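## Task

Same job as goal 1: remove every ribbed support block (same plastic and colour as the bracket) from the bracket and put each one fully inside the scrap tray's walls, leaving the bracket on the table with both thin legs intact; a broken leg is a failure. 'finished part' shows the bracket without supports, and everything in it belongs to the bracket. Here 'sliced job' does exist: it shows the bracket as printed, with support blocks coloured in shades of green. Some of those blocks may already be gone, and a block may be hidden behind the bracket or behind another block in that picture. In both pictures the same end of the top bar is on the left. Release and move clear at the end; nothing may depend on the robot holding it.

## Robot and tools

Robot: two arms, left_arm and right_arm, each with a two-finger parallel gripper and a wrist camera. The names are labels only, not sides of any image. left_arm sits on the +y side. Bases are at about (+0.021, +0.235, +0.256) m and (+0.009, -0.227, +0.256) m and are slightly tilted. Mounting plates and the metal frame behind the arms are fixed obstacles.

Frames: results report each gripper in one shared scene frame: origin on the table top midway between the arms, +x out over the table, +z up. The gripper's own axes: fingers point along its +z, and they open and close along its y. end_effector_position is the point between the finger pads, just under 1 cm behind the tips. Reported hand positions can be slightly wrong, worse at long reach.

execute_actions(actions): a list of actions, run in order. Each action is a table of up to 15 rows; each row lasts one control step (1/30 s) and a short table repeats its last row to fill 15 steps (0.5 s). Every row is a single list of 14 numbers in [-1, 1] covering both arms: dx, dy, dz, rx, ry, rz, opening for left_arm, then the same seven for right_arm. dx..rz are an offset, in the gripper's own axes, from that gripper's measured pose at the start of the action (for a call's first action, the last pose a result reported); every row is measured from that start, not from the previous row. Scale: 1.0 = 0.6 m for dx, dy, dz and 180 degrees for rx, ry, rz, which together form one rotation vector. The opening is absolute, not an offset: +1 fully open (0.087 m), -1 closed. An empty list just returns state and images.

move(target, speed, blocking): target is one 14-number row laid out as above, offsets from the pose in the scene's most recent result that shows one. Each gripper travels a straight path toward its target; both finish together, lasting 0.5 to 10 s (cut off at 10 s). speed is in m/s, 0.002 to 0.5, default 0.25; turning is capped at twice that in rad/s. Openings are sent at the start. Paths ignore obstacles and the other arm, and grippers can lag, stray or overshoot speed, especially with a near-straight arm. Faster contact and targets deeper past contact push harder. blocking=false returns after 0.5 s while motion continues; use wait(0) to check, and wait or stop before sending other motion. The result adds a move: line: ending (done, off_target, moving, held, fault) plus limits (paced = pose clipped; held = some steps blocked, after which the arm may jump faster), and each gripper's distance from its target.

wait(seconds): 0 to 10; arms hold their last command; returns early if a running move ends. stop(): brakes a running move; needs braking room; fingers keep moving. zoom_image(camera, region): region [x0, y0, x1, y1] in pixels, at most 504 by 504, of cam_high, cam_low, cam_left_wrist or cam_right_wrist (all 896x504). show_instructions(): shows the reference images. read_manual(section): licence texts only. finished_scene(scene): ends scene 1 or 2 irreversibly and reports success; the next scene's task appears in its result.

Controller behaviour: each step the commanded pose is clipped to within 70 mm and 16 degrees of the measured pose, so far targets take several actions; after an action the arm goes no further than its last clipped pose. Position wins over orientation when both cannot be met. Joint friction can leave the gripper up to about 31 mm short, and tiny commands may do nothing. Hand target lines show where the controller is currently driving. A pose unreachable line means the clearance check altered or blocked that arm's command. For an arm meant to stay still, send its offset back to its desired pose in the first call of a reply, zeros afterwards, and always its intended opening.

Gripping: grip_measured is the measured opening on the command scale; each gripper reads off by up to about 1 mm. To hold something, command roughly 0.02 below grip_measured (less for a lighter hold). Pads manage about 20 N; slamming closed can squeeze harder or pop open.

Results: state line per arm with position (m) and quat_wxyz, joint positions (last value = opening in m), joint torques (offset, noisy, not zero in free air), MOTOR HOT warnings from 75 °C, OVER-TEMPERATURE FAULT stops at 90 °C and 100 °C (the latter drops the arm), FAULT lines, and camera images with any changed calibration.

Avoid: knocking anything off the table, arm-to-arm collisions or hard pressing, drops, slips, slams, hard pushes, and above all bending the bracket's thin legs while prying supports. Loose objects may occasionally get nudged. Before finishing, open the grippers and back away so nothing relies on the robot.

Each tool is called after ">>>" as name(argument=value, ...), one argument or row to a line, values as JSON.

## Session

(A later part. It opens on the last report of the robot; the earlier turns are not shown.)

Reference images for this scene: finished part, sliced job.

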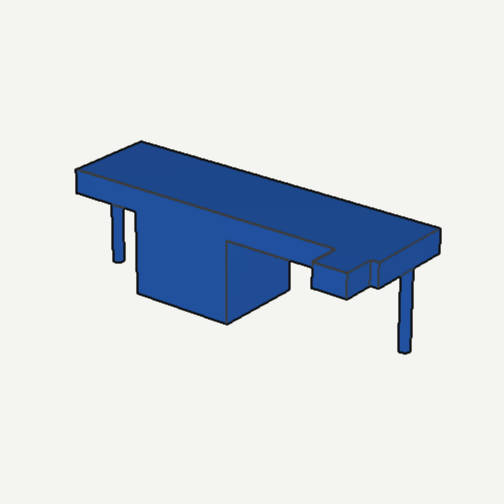

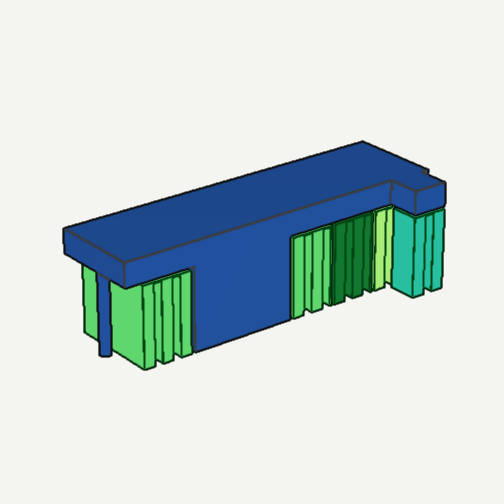

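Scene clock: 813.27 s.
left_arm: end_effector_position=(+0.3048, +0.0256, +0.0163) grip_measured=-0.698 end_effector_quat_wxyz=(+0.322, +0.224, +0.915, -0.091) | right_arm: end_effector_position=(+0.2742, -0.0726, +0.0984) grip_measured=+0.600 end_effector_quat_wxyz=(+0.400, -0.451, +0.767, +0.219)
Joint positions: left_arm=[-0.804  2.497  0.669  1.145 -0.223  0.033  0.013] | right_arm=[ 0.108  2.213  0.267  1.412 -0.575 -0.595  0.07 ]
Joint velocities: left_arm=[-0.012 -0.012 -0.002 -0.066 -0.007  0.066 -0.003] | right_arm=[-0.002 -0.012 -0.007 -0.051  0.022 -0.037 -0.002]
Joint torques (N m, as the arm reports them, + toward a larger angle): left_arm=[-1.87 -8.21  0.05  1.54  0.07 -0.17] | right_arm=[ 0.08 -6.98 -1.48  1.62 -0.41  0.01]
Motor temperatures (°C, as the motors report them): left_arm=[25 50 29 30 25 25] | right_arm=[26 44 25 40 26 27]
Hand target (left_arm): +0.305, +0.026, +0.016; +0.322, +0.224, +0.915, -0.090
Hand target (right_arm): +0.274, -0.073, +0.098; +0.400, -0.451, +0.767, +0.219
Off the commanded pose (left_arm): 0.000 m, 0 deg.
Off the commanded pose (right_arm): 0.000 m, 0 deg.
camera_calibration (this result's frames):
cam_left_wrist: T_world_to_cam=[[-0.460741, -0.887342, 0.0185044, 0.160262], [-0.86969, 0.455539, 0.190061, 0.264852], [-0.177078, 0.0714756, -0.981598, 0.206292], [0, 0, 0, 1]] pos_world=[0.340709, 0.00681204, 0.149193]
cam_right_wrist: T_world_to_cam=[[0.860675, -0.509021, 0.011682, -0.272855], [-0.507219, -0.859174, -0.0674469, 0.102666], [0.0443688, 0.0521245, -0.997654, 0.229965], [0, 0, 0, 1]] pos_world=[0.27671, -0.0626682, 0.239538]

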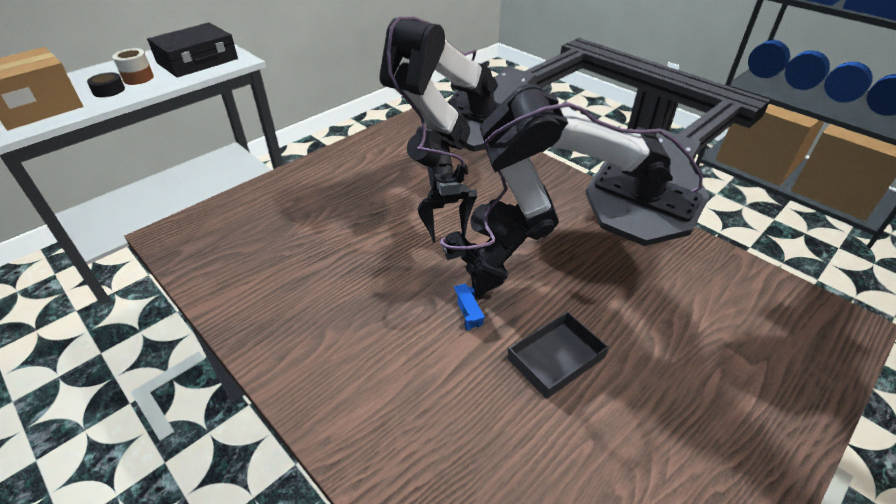

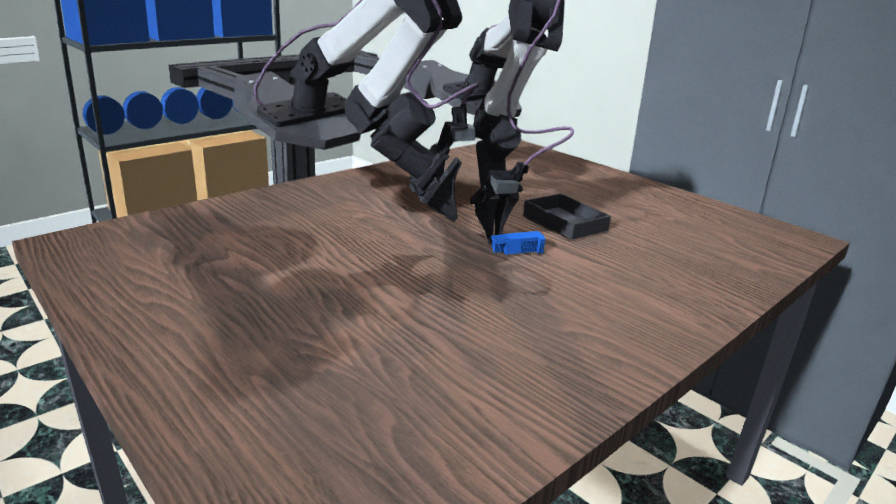

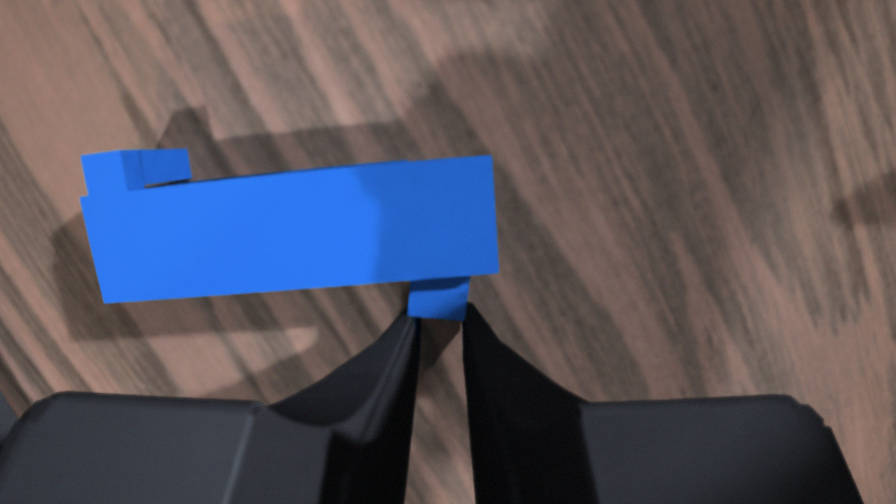

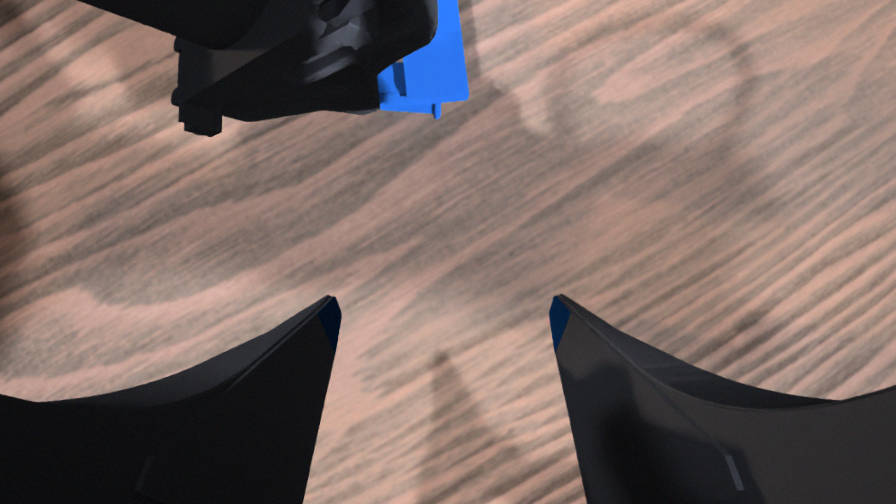

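>>> zoom_image(
  camera="cam_left_wrist",
  region=[360, 240, 520, 380],
)

>>> zoom_image(
  camera="cam_right_wrist",
  region=[340, 0, 500, 140],
)

Region (360, 240, 520, 380) of cam_left_wrist's 896x504 image, scaled by 3.150, with more detail than that image has; it fills the top 441 rows of this view, and the rest is white.

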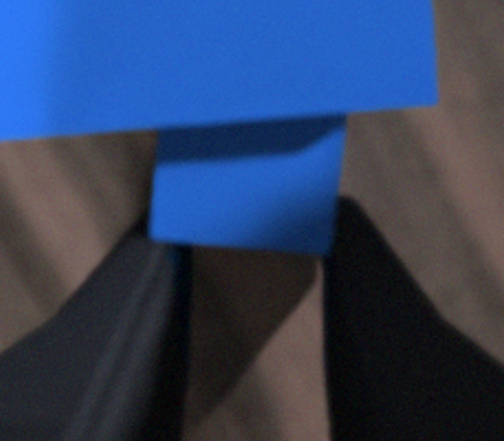

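Region (340, 0, 500, 140) of cam_right_wrist's 896x504 image, scaled by 3.150, with more detail than that image has; it fills the top 441 rows of this view, and the rest is white.

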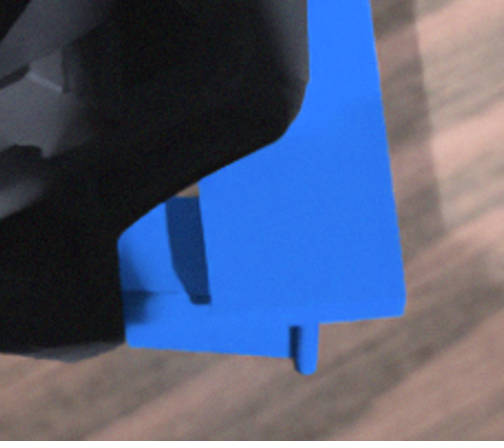

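>>> move(
  target=[-0.0205, 0.002, 0.0145, 0, 0, 0, -0.25, 0, 0, 0, 0, 0, 0, 0.6],
  speed=0.02,
)

Scene clock: 831.90 s.
left_arm: end_effector_position=(+0.3098, +0.0218, +0.0150) grip_measured=-0.250 end_effector_quat_wxyz=(+0.322, +0.224, +0.915, -0.090) | right_arm: end_effector_position=(+0.2742, -0.0726, +0.0984) grip_measured=+0.600 end_effector_quat_wxyz=(+0.400, -0.451, +0.767, +0.219)
Joint positions: left_arm=[-0.804  2.497  0.695  1.118 -0.223  0.034  0.033] | right_arm=[ 0.108  2.213  0.267  1.412 -0.575 -0.595  0.07 ]
Joint velocities: left_arm=[-0.007  0.002  0.002  0.051  0.022  0.007  0.001] | right_arm=[-0.002 -0.002 -0.012 -0.022 -0.081 -0.007 -0.001]
Joint torques (N m, as the arm reports them, + toward a larger angle): left_arm=[-1.03 -9.67  2.27  1.22  0.15 -0.09] | right_arm=[-0.07 -6.96 -1.43  1.59 -0.4   0.03]
Motor temperatures (°C, as the motors report them): left_arm=[25 50 29 31 25 25] | right_arm=[26 43 25 40 26 27]
Hand target (left_arm): +0.319, +0.020, +0.017; +0.323, +0.224, +0.915, -0.091
Hand target (right_arm): +0.274, -0.073, +0.098; +0.400, -0.451, +0.767, +0.219
Off the commanded pose (left_arm): 0.009 m, 0 deg.
Off the commanded pose (right_arm): 0.000 m, 0 deg.
move: done
camera_calibration (this result's frames):
cam_left_wrist: T_world_to_cam=[[-0.461404, -0.887009, 0.0179301, 0.159455], [-0.869275, 0.456035, 0.190772, 0.271017], [-0.177394, 0.0724369, -0.981471, 0.206237], [0, 0, 0, 1]] pos_world=[0.345747, 0.00290603, 0.147854]
cam_right_wrist: T_world_to_cam=[[0.860675, -0.509021, 0.011682, -0.272855], [-0.507219, -0.859174, -0.0674469, 0.102666], [0.0443688, 0.0521245, -0.997654, 0.229965], [0, 0, 0, 1]] pos_world=[0.27671, -0.0626682, 0.239538]

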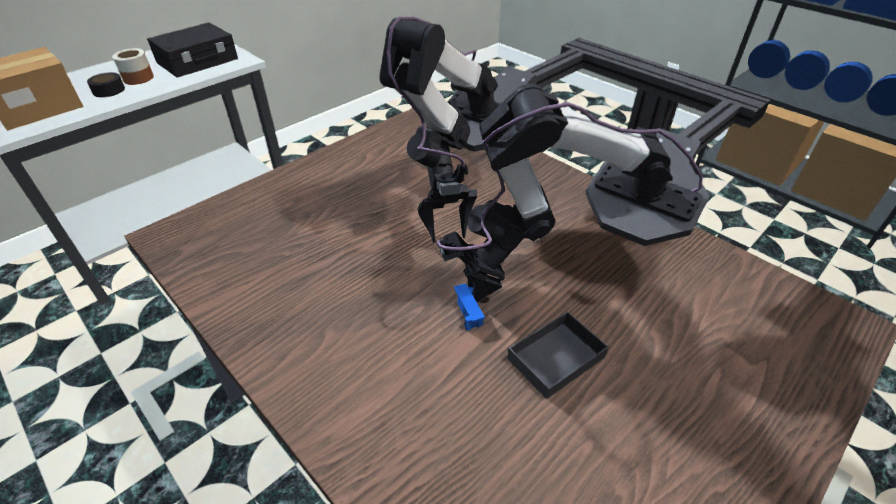

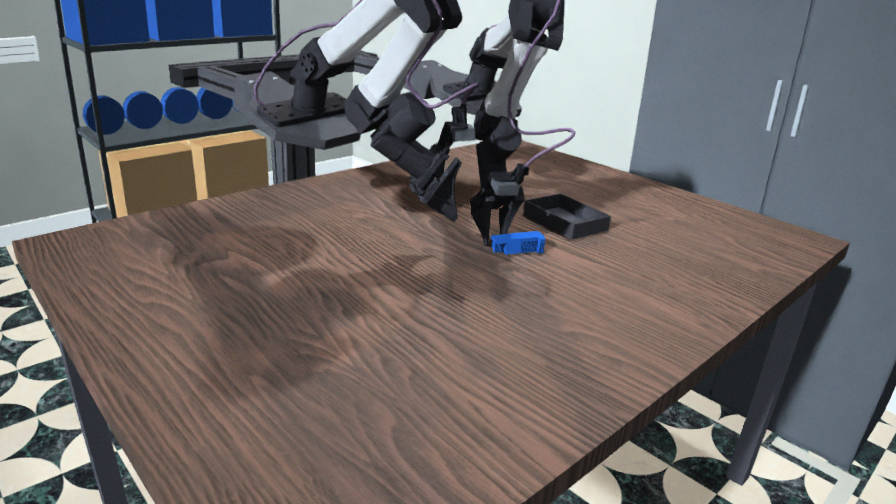

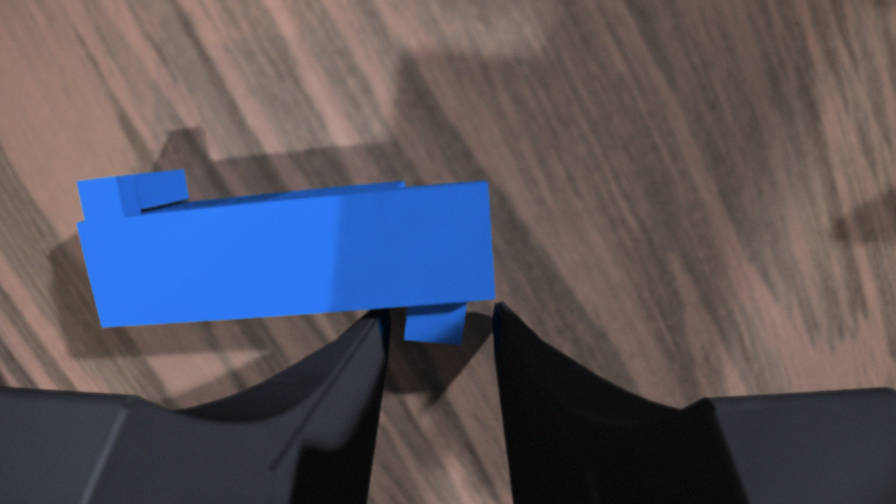

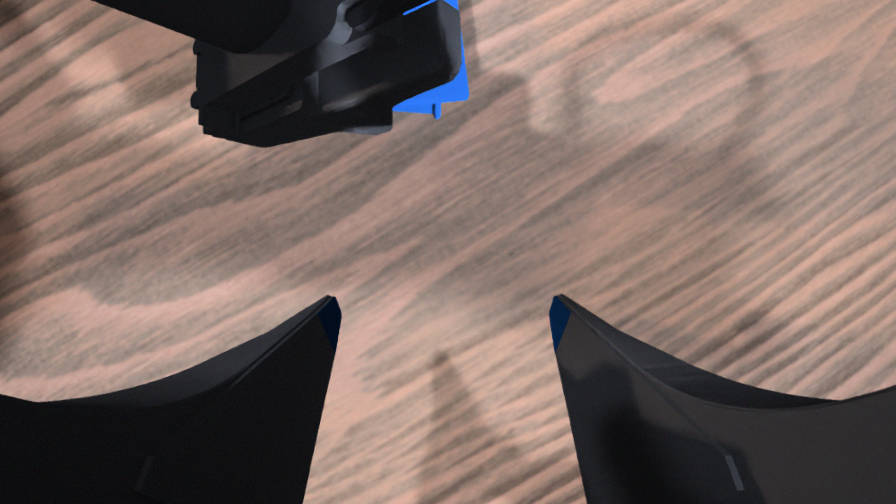

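>>> move(
  target=[-0.019, 0.0035, 0.011, 0, 0, 0, -0.25, 0, 0, 0, 0, 0, 0, 0.6],
  speed=0.02,
)

Scene clock: 835.90 s.
left_arm: end_effector_position=(+0.3140, +0.0190, +0.0154) grip_measured=-0.250 end_effector_quat_wxyz=(+0.321, +0.225, +0.915, -0.090) | right_arm: end_effector_position=(+0.2742, -0.0726, +0.0984) grip_measured=+0.600 end_effector_quat_wxyz=(+0.400, -0.451, +0.767, +0.219)
Joint positions: left_arm=[-0.804  2.491  0.713  1.092 -0.223  0.035  0.033] | right_arm=[ 0.108  2.213  0.267  1.412 -0.575 -0.595  0.07 ]
Joint velocities: left_arm=[-0.007 -0.012 -0.002  0.007  0.037 -0.022 -0.   ] | right_arm=[ 0.002  0.002 -0.012  0.007  0.051 -0.022 -0.001]
Joint torques (N m, as the arm reports them, + toward a larger angle): left_arm=[-0.96 -9.42  2.25  1.3   0.14 -0.11] | right_arm=[ 0.04 -7.07 -1.41  1.61 -0.39  0.04]
Motor temperatures (°C, as the motors report them): left_arm=[25 51 29 31 25 25] | right_arm=[26 43 25 40 26 27]
Hand target (left_arm): +0.322, +0.018, +0.017; +0.323, +0.224, +0.915, -0.090
Hand target (right_arm): +0.274, -0.073, +0.098; +0.400, -0.451, +0.767, +0.219
Off the commanded pose (left_arm): 0.009 m, 0 deg.
Off the commanded pose (right_arm): 0.000 m, 0 deg.
move: done
camera_calibration (this result's frames):
cam_left_wrist: T_world_to_cam=[[-0.462675, -0.886359, 0.0173206, 0.159281], [-0.868421, 0.457067, 0.192187, 0.275552], [-0.178263, 0.0738785, -0.981205, 0.207809], [0, 0, 0, 1]] pos_world=[0.350035, -0.000118489, 0.148187]
cam_right_wrist: T_world_to_cam=[[0.860675, -0.509021, 0.011682, -0.272855], [-0.507219, -0.859174, -0.0674469, 0.102666], [0.0443688, 0.0521245, -0.997654, 0.229965], [0, 0, 0, 1]] pos_world=[0.27671, -0.0626682, 0.239538]

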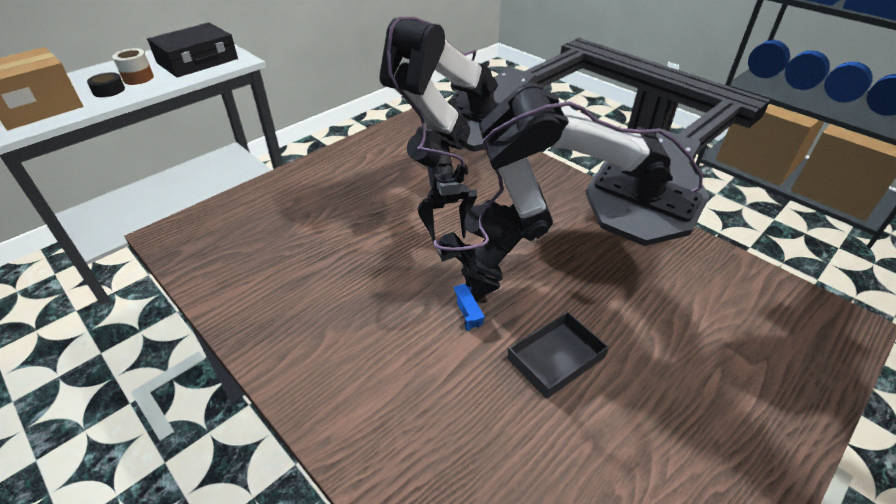

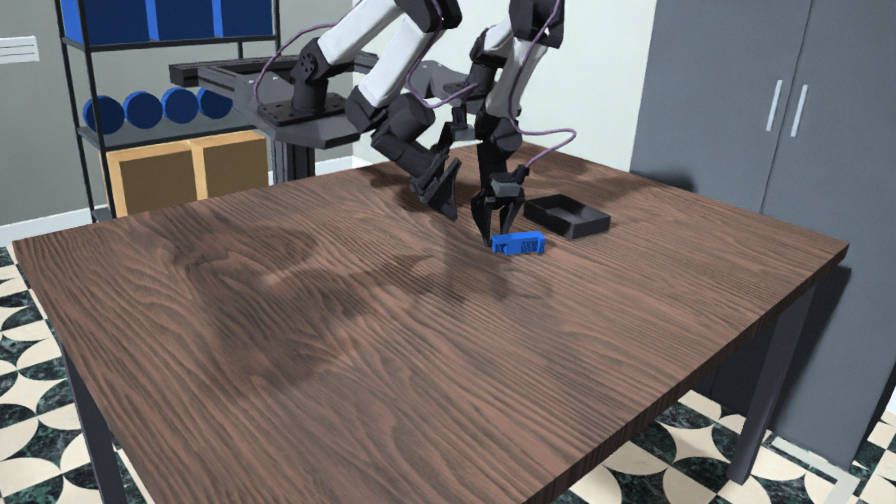

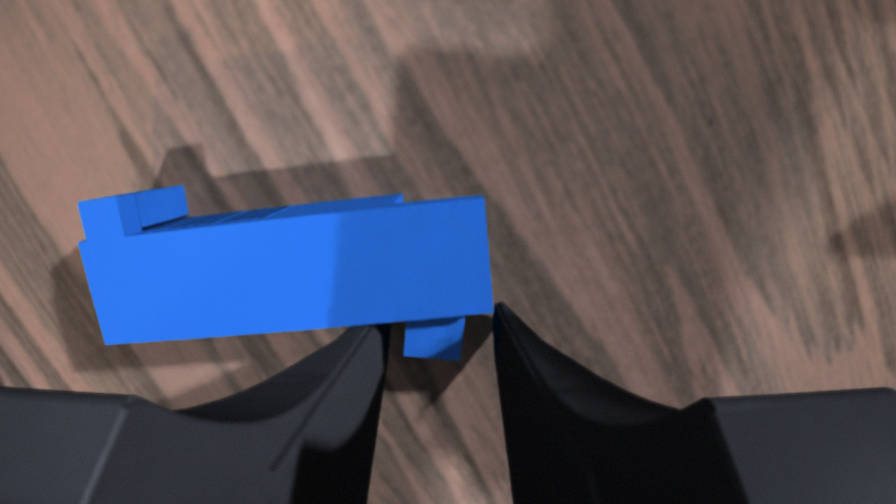

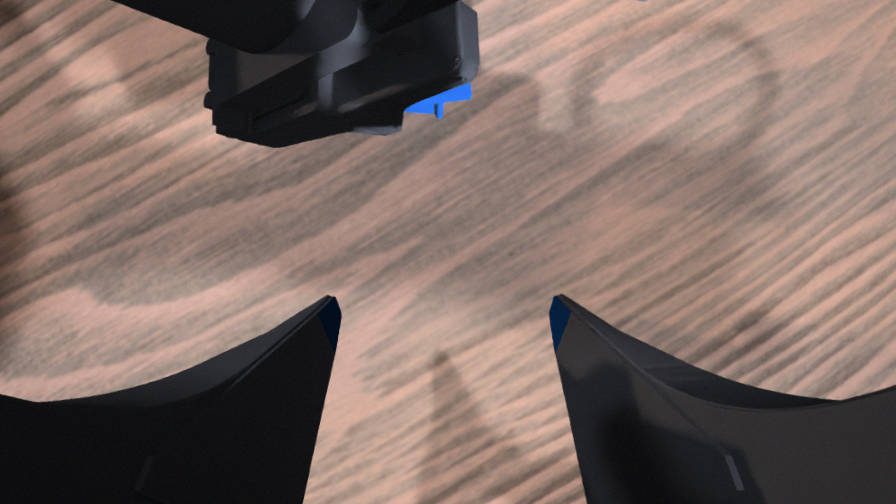

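>>> execute_actions(
  actions=[
    [[0,0,0,0,0,0,-0.3,0,0,0,0,0,0,0.6],[0,0,0,0,0,0,-0.35,0,0,0,0,0,0,0.6],[0,0,0,0,0,0,-0.4,0,0,0,0,0,0,0.6],[0,0,0,0,0,0,-0.44,0,0,0,0,0,0,0.6],[0,0,0,0,0,0,-0.48,0,0,0,0,0,0,0.6],[0,0,0,0,0,0,-0.51,0,0,0,0,0,0,0.6],[0,0,0,0,0,0,-0.54,0,0,0,0,0,0,0.6],[0,0,0,0,0,0,-0.57,0,0,0,0,0,0,0.6],[0,0,0,0,0,0,-0.6,0,0,0,0,0,0,0.6],[0,0,0,0,0,0,-0.62,0,0,0,0,0,0,0.6],[0,0,0,0,0,0,-0.64,0,0,0,0,0,0,0.6],[0,0,0,0,0,0,-0.66,0,0,0,0,0,0,0.6],[0,0,0,0,0,0,-0.68,0,0,0,0,0,0,0.6],[0,0,0,0,0,0,-0.7,0,0,0,0,0,0,0.6]],
  ],
)

Scene clock: 842.53 s.
left_arm: end_effector_position=(+0.3139, +0.0190, +0.0154) grip_measured=-0.664 end_effector_quat_wxyz=(+0.321, +0.225, +0.915, -0.090) | right_arm: end_effector_position=(+0.2742, -0.0726, +0.0984) grip_measured=+0.600 end_effector_quat_wxyz=(+0.400, -0.451, +0.767, +0.219)
Joint positions: left_arm=[-0.804  2.491  0.713  1.091 -0.223  0.035  0.015] | right_arm=[ 0.108  2.213  0.267  1.412 -0.575 -0.595  0.07 ]
Joint velocities: left_arm=[ 0.002 -0.007 -0.002  0.037 -0.007 -0.022  0.001] | right_arm=[-0.007  0.002 -0.002 -0.022 -0.022 -0.007  0.001]
Joint torques (N m, as the arm reports them, + toward a larger angle): left_arm=[-1.84 -8.46  0.36  1.57  0.11 -0.17] | right_arm=[-0.08 -7.   -1.41  1.59 -0.42  0.03]
Motor temperatures (°C, as the motors report them): left_arm=[25 51 29 31 25 25] | right_arm=[26 43 25 40 26 27]
Hand target (left_arm): +0.314, +0.019, +0.015; +0.321, +0.225, +0.915, -0.090
Hand target (right_arm): +0.274, -0.073, +0.098; +0.400, -0.451, +0.767, +0.219
Off the commanded pose (left_arm): 0.000 m, 0 deg.
Off the commanded pose (right_arm): 0.000 m, 0 deg.
camera_calibration (this result's frames):
cam_left_wrist: T_world_to_cam=[[-0.462742, -0.886325, 0.0172746, 0.159302], [-0.868324, 0.457096, 0.19255, 0.275444], [-0.178558, 0.074101, -0.981135, 0.207835], [0, 0, 0, 1]] pos_world=[0.350001, -0.000111443, 0.148125]
cam_right_wrist: T_world_to_cam=[[0.860675, -0.509021, 0.011682, -0.272855], [-0.507219, -0.859174, -0.0674469, 0.102666], [0.0443688, 0.0521245, -0.997654, 0.229965], [0, 0, 0, 1]] pos_world=[0.27671, -0.0626682, 0.239538]

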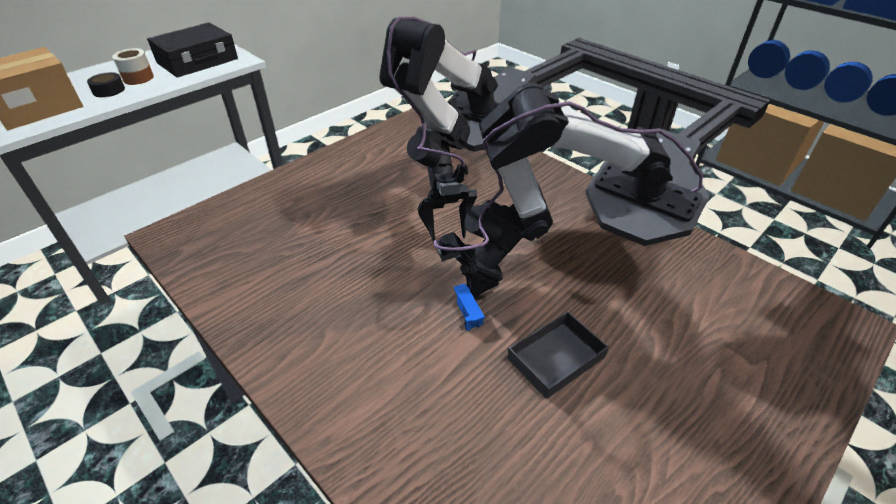

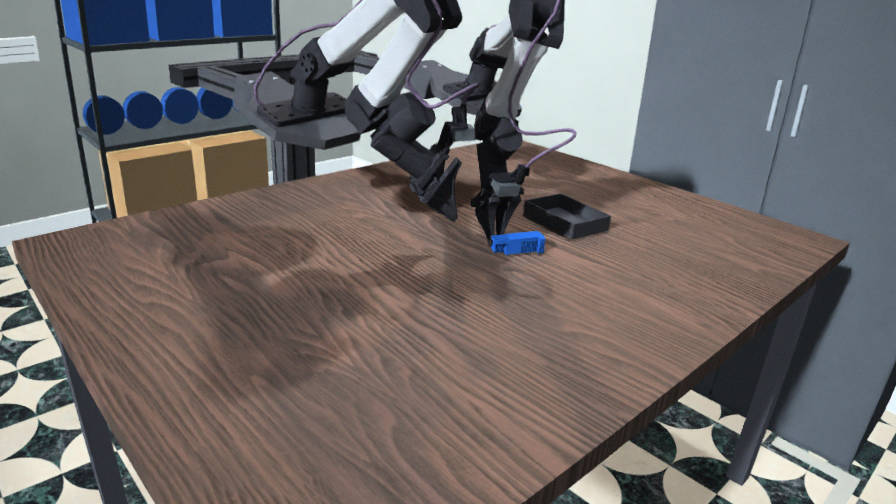

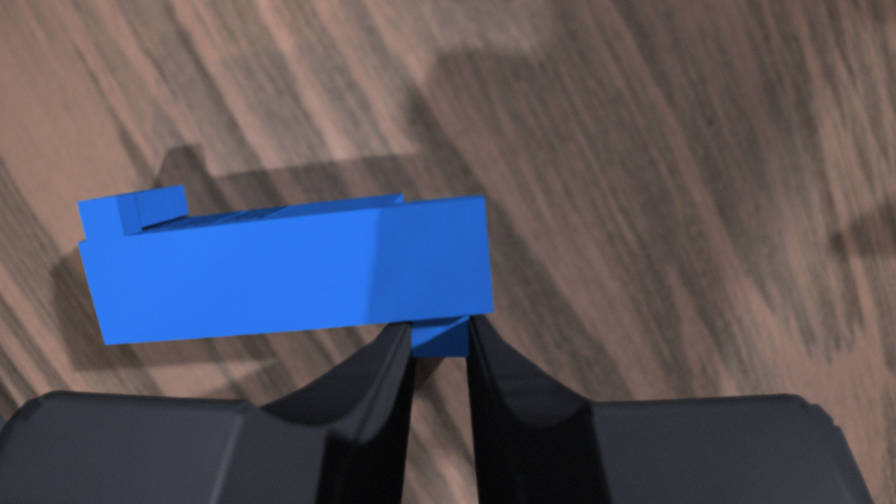

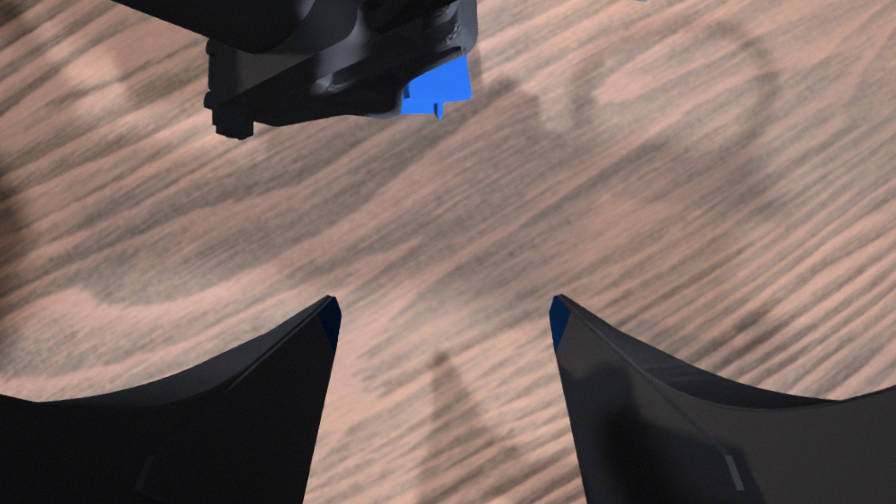

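>>> move(
  target=[0.0421, 0.002, -0.0277, 0, 0, 0, -0.7, 0, 0, 0, 0, 0, 0, 0.6],
  speed=0.04,
)

Scene clock: 858.90 s.
left_arm: end_effector_position=(+0.3025, +0.0281, +0.0198) grip_measured=-0.664 end_effector_quat_wxyz=(+0.335, +0.220, +0.911, -0.094) | right_arm: end_effector_position=(+0.2742, -0.0726, +0.0984) grip_measured=+0.600 end_effector_quat_wxyz=(+0.400, -0.451, +0.767, +0.219)
Joint positions: left_arm=[-0.804  2.509  0.637  1.218 -0.223  0.035  0.015] | right_arm=[ 0.108  2.213  0.267  1.412 -0.575 -0.595  0.07 ]
Joint velocities: left_arm=[-0.002  0.002  0.007  0.066 -0.066 -0.051 -0.001] | right_arm=[-0.002 -0.012 -0.017  0.007 -0.066  0.037 -0.001]
Joint torques (N m, as the arm reports them, + toward a larger angle): left_arm=[-2.31 -6.19 -2.1   1.65  0.06 -0.2 ] | right_arm=[-0.07 -7.01 -1.48  1.6  -0.39  0.01]
Motor temperatures (°C, as the motors report them): left_arm=[25 51 29 32 25 25] | right_arm=[26 43 25 40 26 27]
Hand target (left_arm): +0.288, +0.035, +0.013; +0.321, +0.225, +0.915, -0.090
Hand target (right_arm): +0.274, -0.073, +0.098; +0.400, -0.451, +0.767, +0.219
Off the commanded pose (left_arm): 0.017 m, 2 deg.
Off the commanded pose (right_arm): 0.000 m, 0 deg.
move: off_target (left_arm)
camera_calibration (this result's frames):
cam_left_wrist: T_world_to_cam=[[-0.457179, -0.889121, 0.0212361, 0.160302], [-0.876, 0.454301, 0.161973, 0.263539], [-0.153661, 0.0554478, -0.986567, 0.202602], [0, 0, 0, 1]] pos_world=[0.335279, 0.0115683, 0.15379]
cam_right_wrist: T_world_to_cam=[[0.860675, -0.509021, 0.011682, -0.272855], [-0.507219, -0.859174, -0.0674469, 0.102666], [0.0443688, 0.0521245, -0.997654, 0.229965], [0, 0, 0, 1]] pos_world=[0.27671, -0.0626682, 0.239538]

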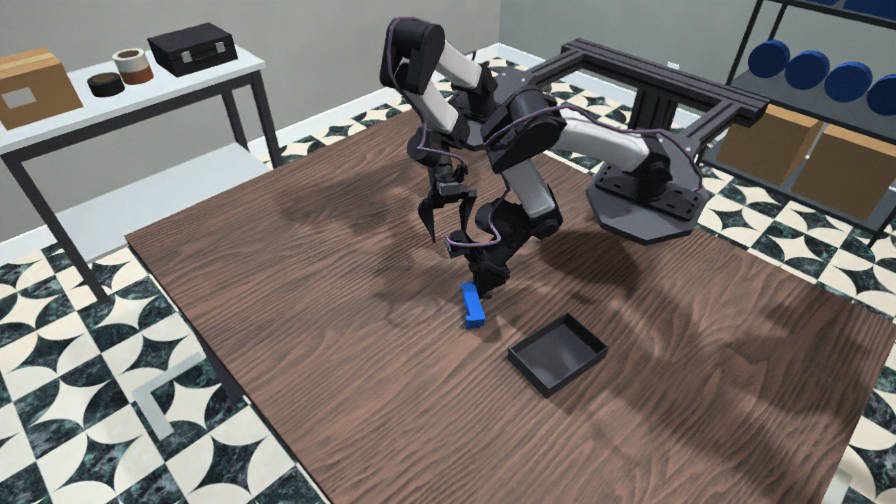

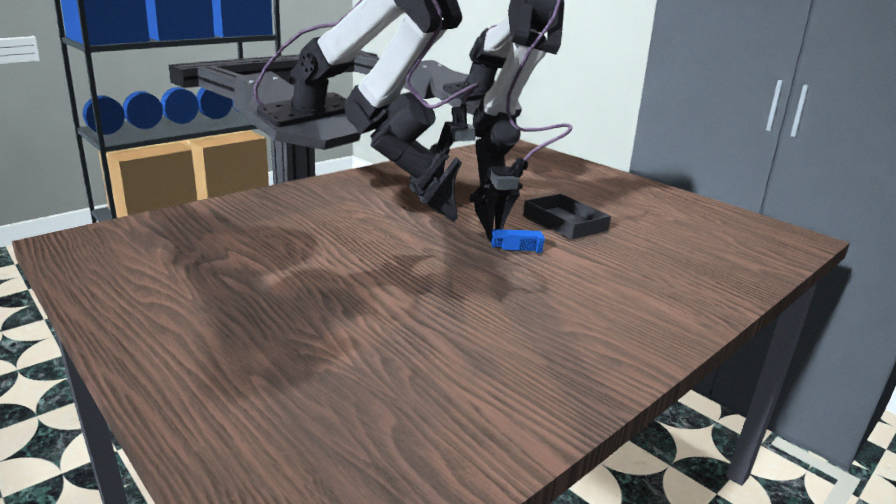

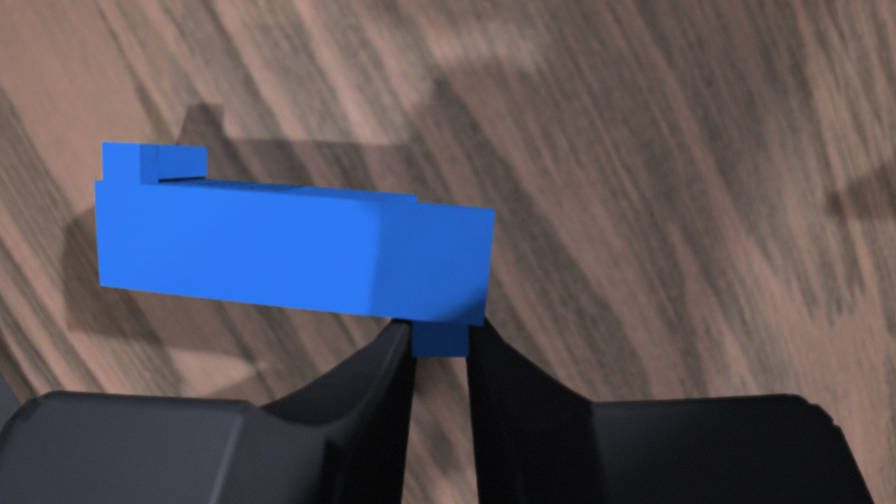

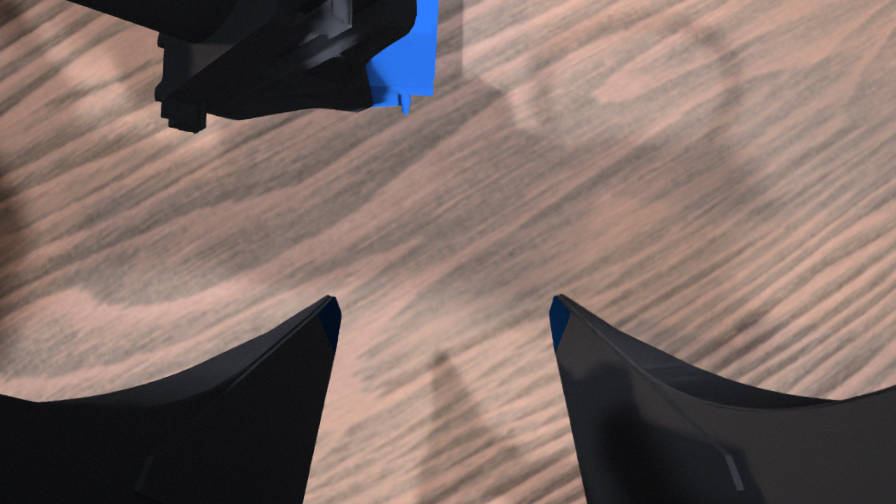

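>>> move(
  target=[0.0185, 0.0, 0.0105, 0, 0.017, 0, -0.7, 0, 0, 0, 0, 0, 0, 0.6],
  speed=0.02,
)

Scene clock: 869.10 s.
left_arm: end_effector_position=(+0.2999, +0.0286, +0.0152) grip_measured=-0.664 end_effector_quat_wxyz=(+0.322, +0.224, +0.915, -0.091) | right_arm: end_effector_position=(+0.2742, -0.0726, +0.0984) grip_measured=+0.600 end_effector_quat_wxyz=(+0.400, -0.451, +0.767, +0.219)
Joint positions: left_arm=[-0.804  2.509  0.652  1.174 -0.223  0.034  0.015] | right_arm=[ 0.108  2.213  0.267  1.412 -0.575 -0.595  0.07 ]
Joint velocities: left_arm=[-0.017  0.012 -0.002  0.022  0.007 -0.022 -0.   ] | right_arm=[-0.002 -0.002 -0.017 -0.007 -0.051 -0.051 -0.001]
Joint torques (N m, as the arm reports them, + toward a larger angle): left_arm=[-1.15 -7.    1.84  1.29  0.11 -0.23] | right_arm=[-0.1  -6.98 -1.47  1.59 -0.4   0.04]
Motor temperatures (°C, as the motors report them): left_arm=[25 50 29 32 25 25] | right_arm=[26 43 25 40 26 27]
Hand target (left_arm): +0.298, +0.030, +0.008; +0.311, +0.223, +0.920, -0.088
Hand target (right_arm): +0.274, -0.073, +0.098; +0.400, -0.451, +0.767, +0.219
Off the commanded pose (left_arm): 0.008 m, 1 deg.
Off the commanded pose (right_arm): 0.000 m, 0 deg.
move: done
camera_calibration (this result's frames):
cam_left_wrist: T_world_to_cam=[[-0.461481, -0.886961, 0.0183191, 0.160954], [-0.869332, 0.456234, 0.19003, 0.259236], [-0.176907, 0.0717698, -0.981607, 0.204053], [0, 0, 0, 1]] pos_world=[0.335738, 0.00984247, 0.148089]
cam_right_wrist: T_world_to_cam=[[0.860675, -0.509021, 0.011682, -0.272855], [-0.507219, -0.859174, -0.0674469, 0.102666], [0.0443688, 0.0521245, -0.997654, 0.229965], [0, 0, 0, 1]] pos_world=[0.27671, -0.0626682, 0.239538]

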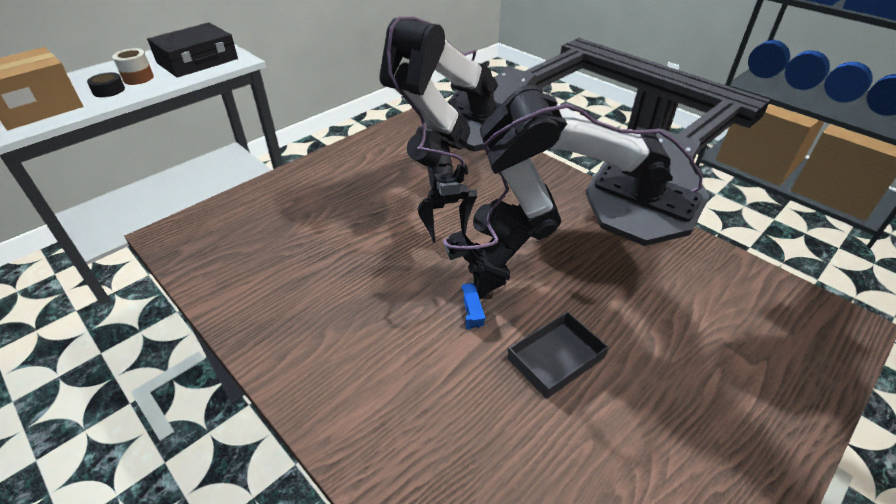

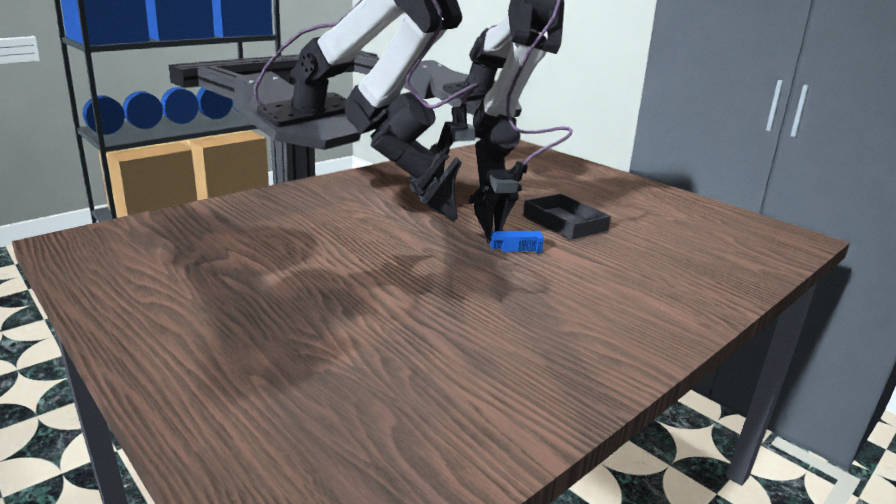

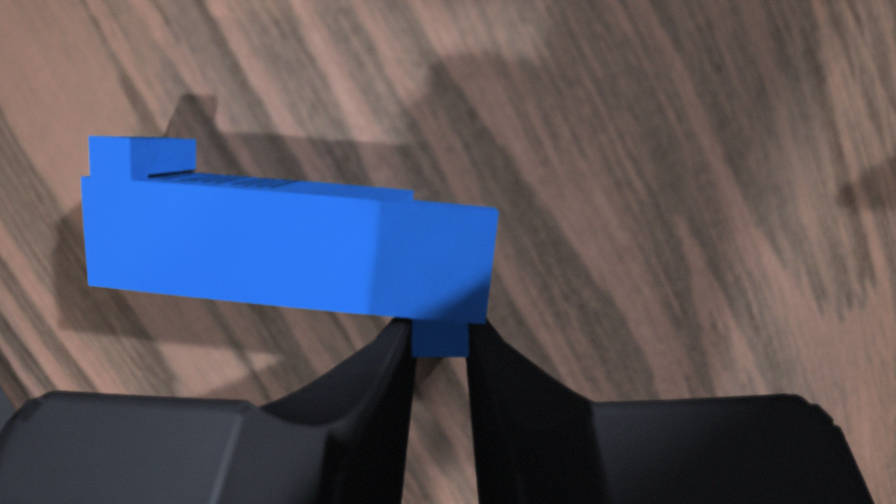

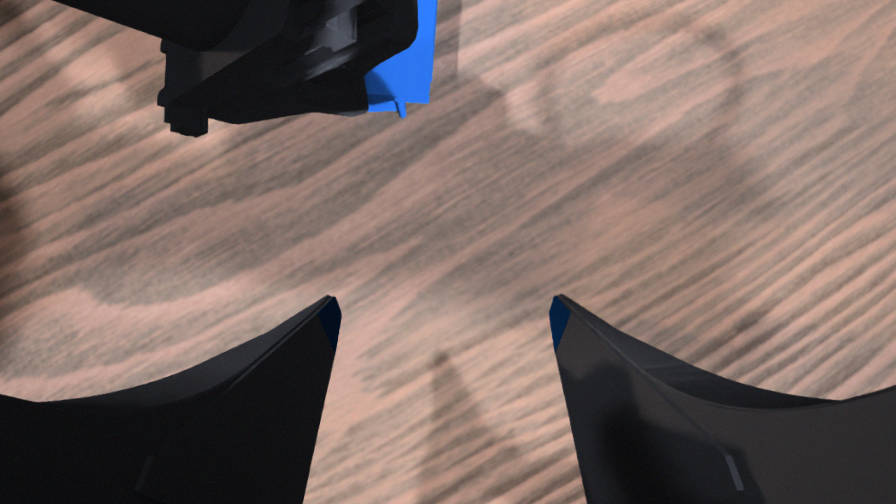

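>>> move(
  target=[0.0473, 0.0, -0.0212, 0, 0.017, 0, -0.7, 0, 0, 0, 0, 0, 0, 0.6],
  speed=0.03,
)

Scene clock: 879.40 s.
left_arm: end_effector_position=(+0.2902, +0.0350, +0.0157) grip_measured=-0.664 end_effector_quat_wxyz=(+0.316, +0.222, +0.918, -0.090) | right_arm: end_effector_position=(+0.2742, -0.0726, +0.0984) grip_measured=+0.600 end_effector_quat_wxyz=(+0.400, -0.451, +0.767, +0.219)
Joint positions: left_arm=[-0.804  2.509  0.617  1.195 -0.223  0.025  0.015] | right_arm=[ 0.108  2.213  0.267  1.412 -0.575 -0.595  0.07 ]
Joint velocities: left_arm=[ 0.002  0.007  0.007  0.022  0.051  0.037 -0.   ] | right_arm=[-0.007  0.007  0.002  0.022  0.022  0.007  0.001]
Joint torques (N m, as the arm reports them, + toward a larger angle): left_arm=[-2.32 -5.77 -2.4   1.61  0.   -0.26] | right_arm=[ 0.   -7.03 -1.41  1.6  -0.4   0.04]
Motor temperatures (°C, as the motors report them): left_arm=[25 50 29 32 25 25] | right_arm=[26 43 25 40 26 27]
Hand target (left_arm): +0.274, +0.043, +0.008; +0.298, +0.227, +0.923, -0.084
Hand target (right_arm): +0.274, -0.073, +0.098; +0.400, -0.451, +0.767, +0.219
Off the commanded pose (left_arm): 0.020 m, 2 deg.
Off the commanded pose (right_arm): 0.000 m, 0 deg.
move: off_target (left_arm)
camera_calibration (this result's frames):
cam_left_wrist: T_world_to_cam=[[-0.457791, -0.888786, 0.0220557, 0.161057], [-0.86831, 0.452297, 0.203628, 0.247478], [-0.190958, 0.0740679, -0.9788, 0.20627], [0, 0, 0, 1]] pos_world=[0.328007, 0.0159337, 0.147951]
cam_right_wrist: T_world_to_cam=[[0.860675, -0.509021, 0.011682, -0.272855], [-0.507219, -0.859174, -0.0674469, 0.102666], [0.0443688, 0.0521245, -0.997654, 0.229965], [0, 0, 0, 1]] pos_world=[0.27671, -0.0626682, 0.239538]

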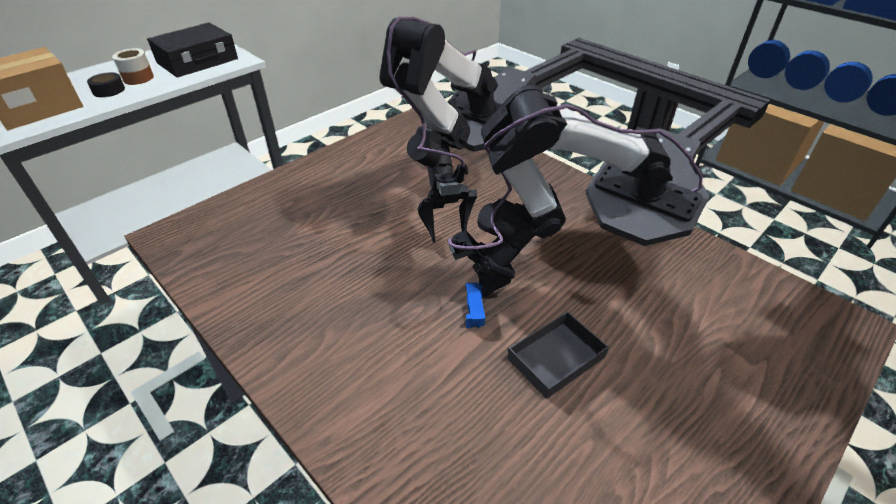

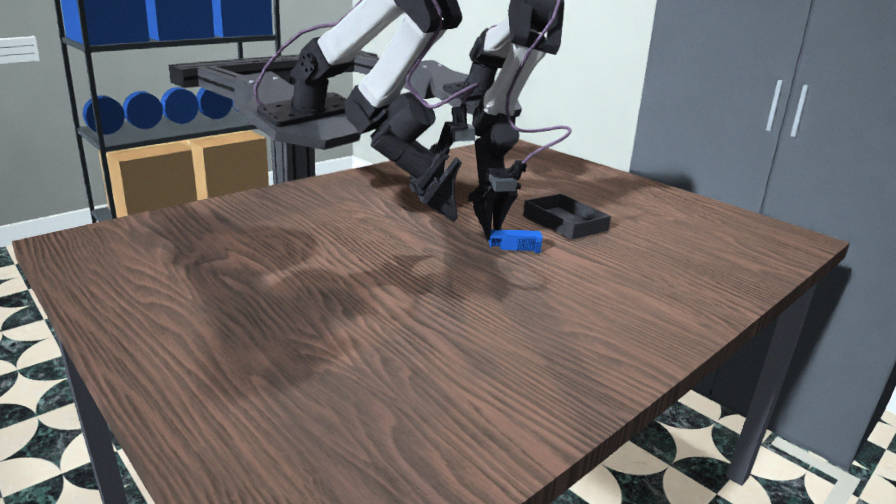

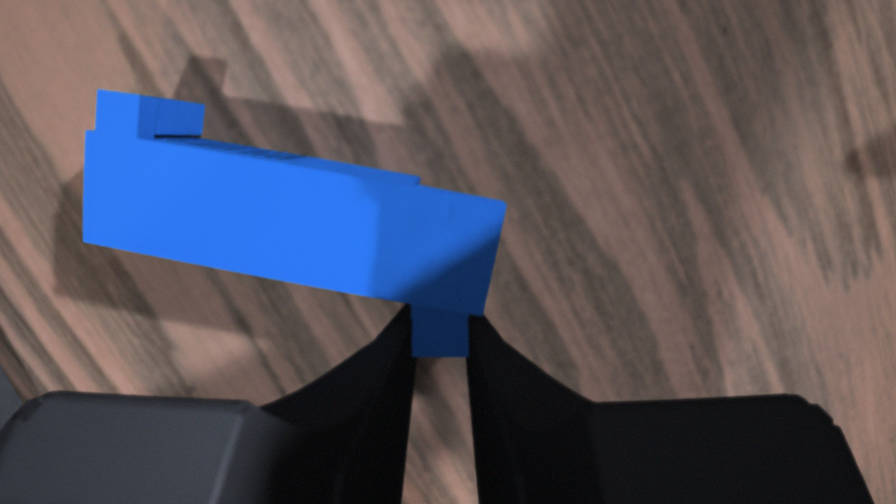

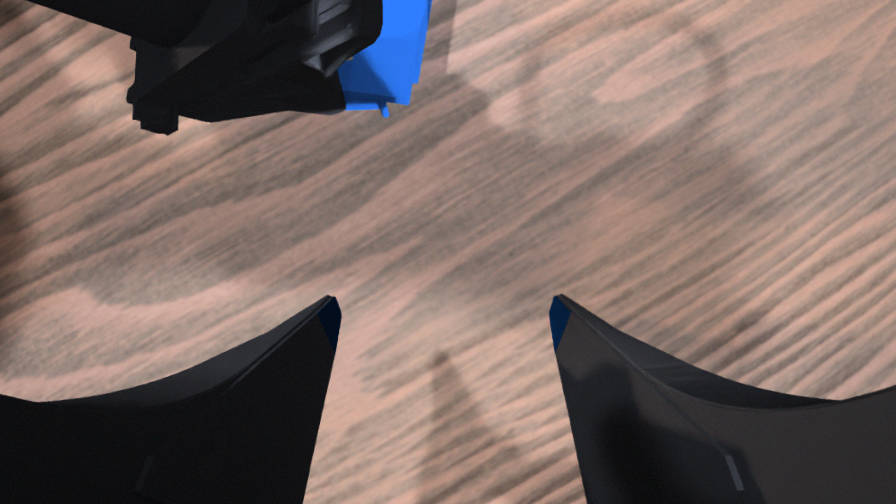

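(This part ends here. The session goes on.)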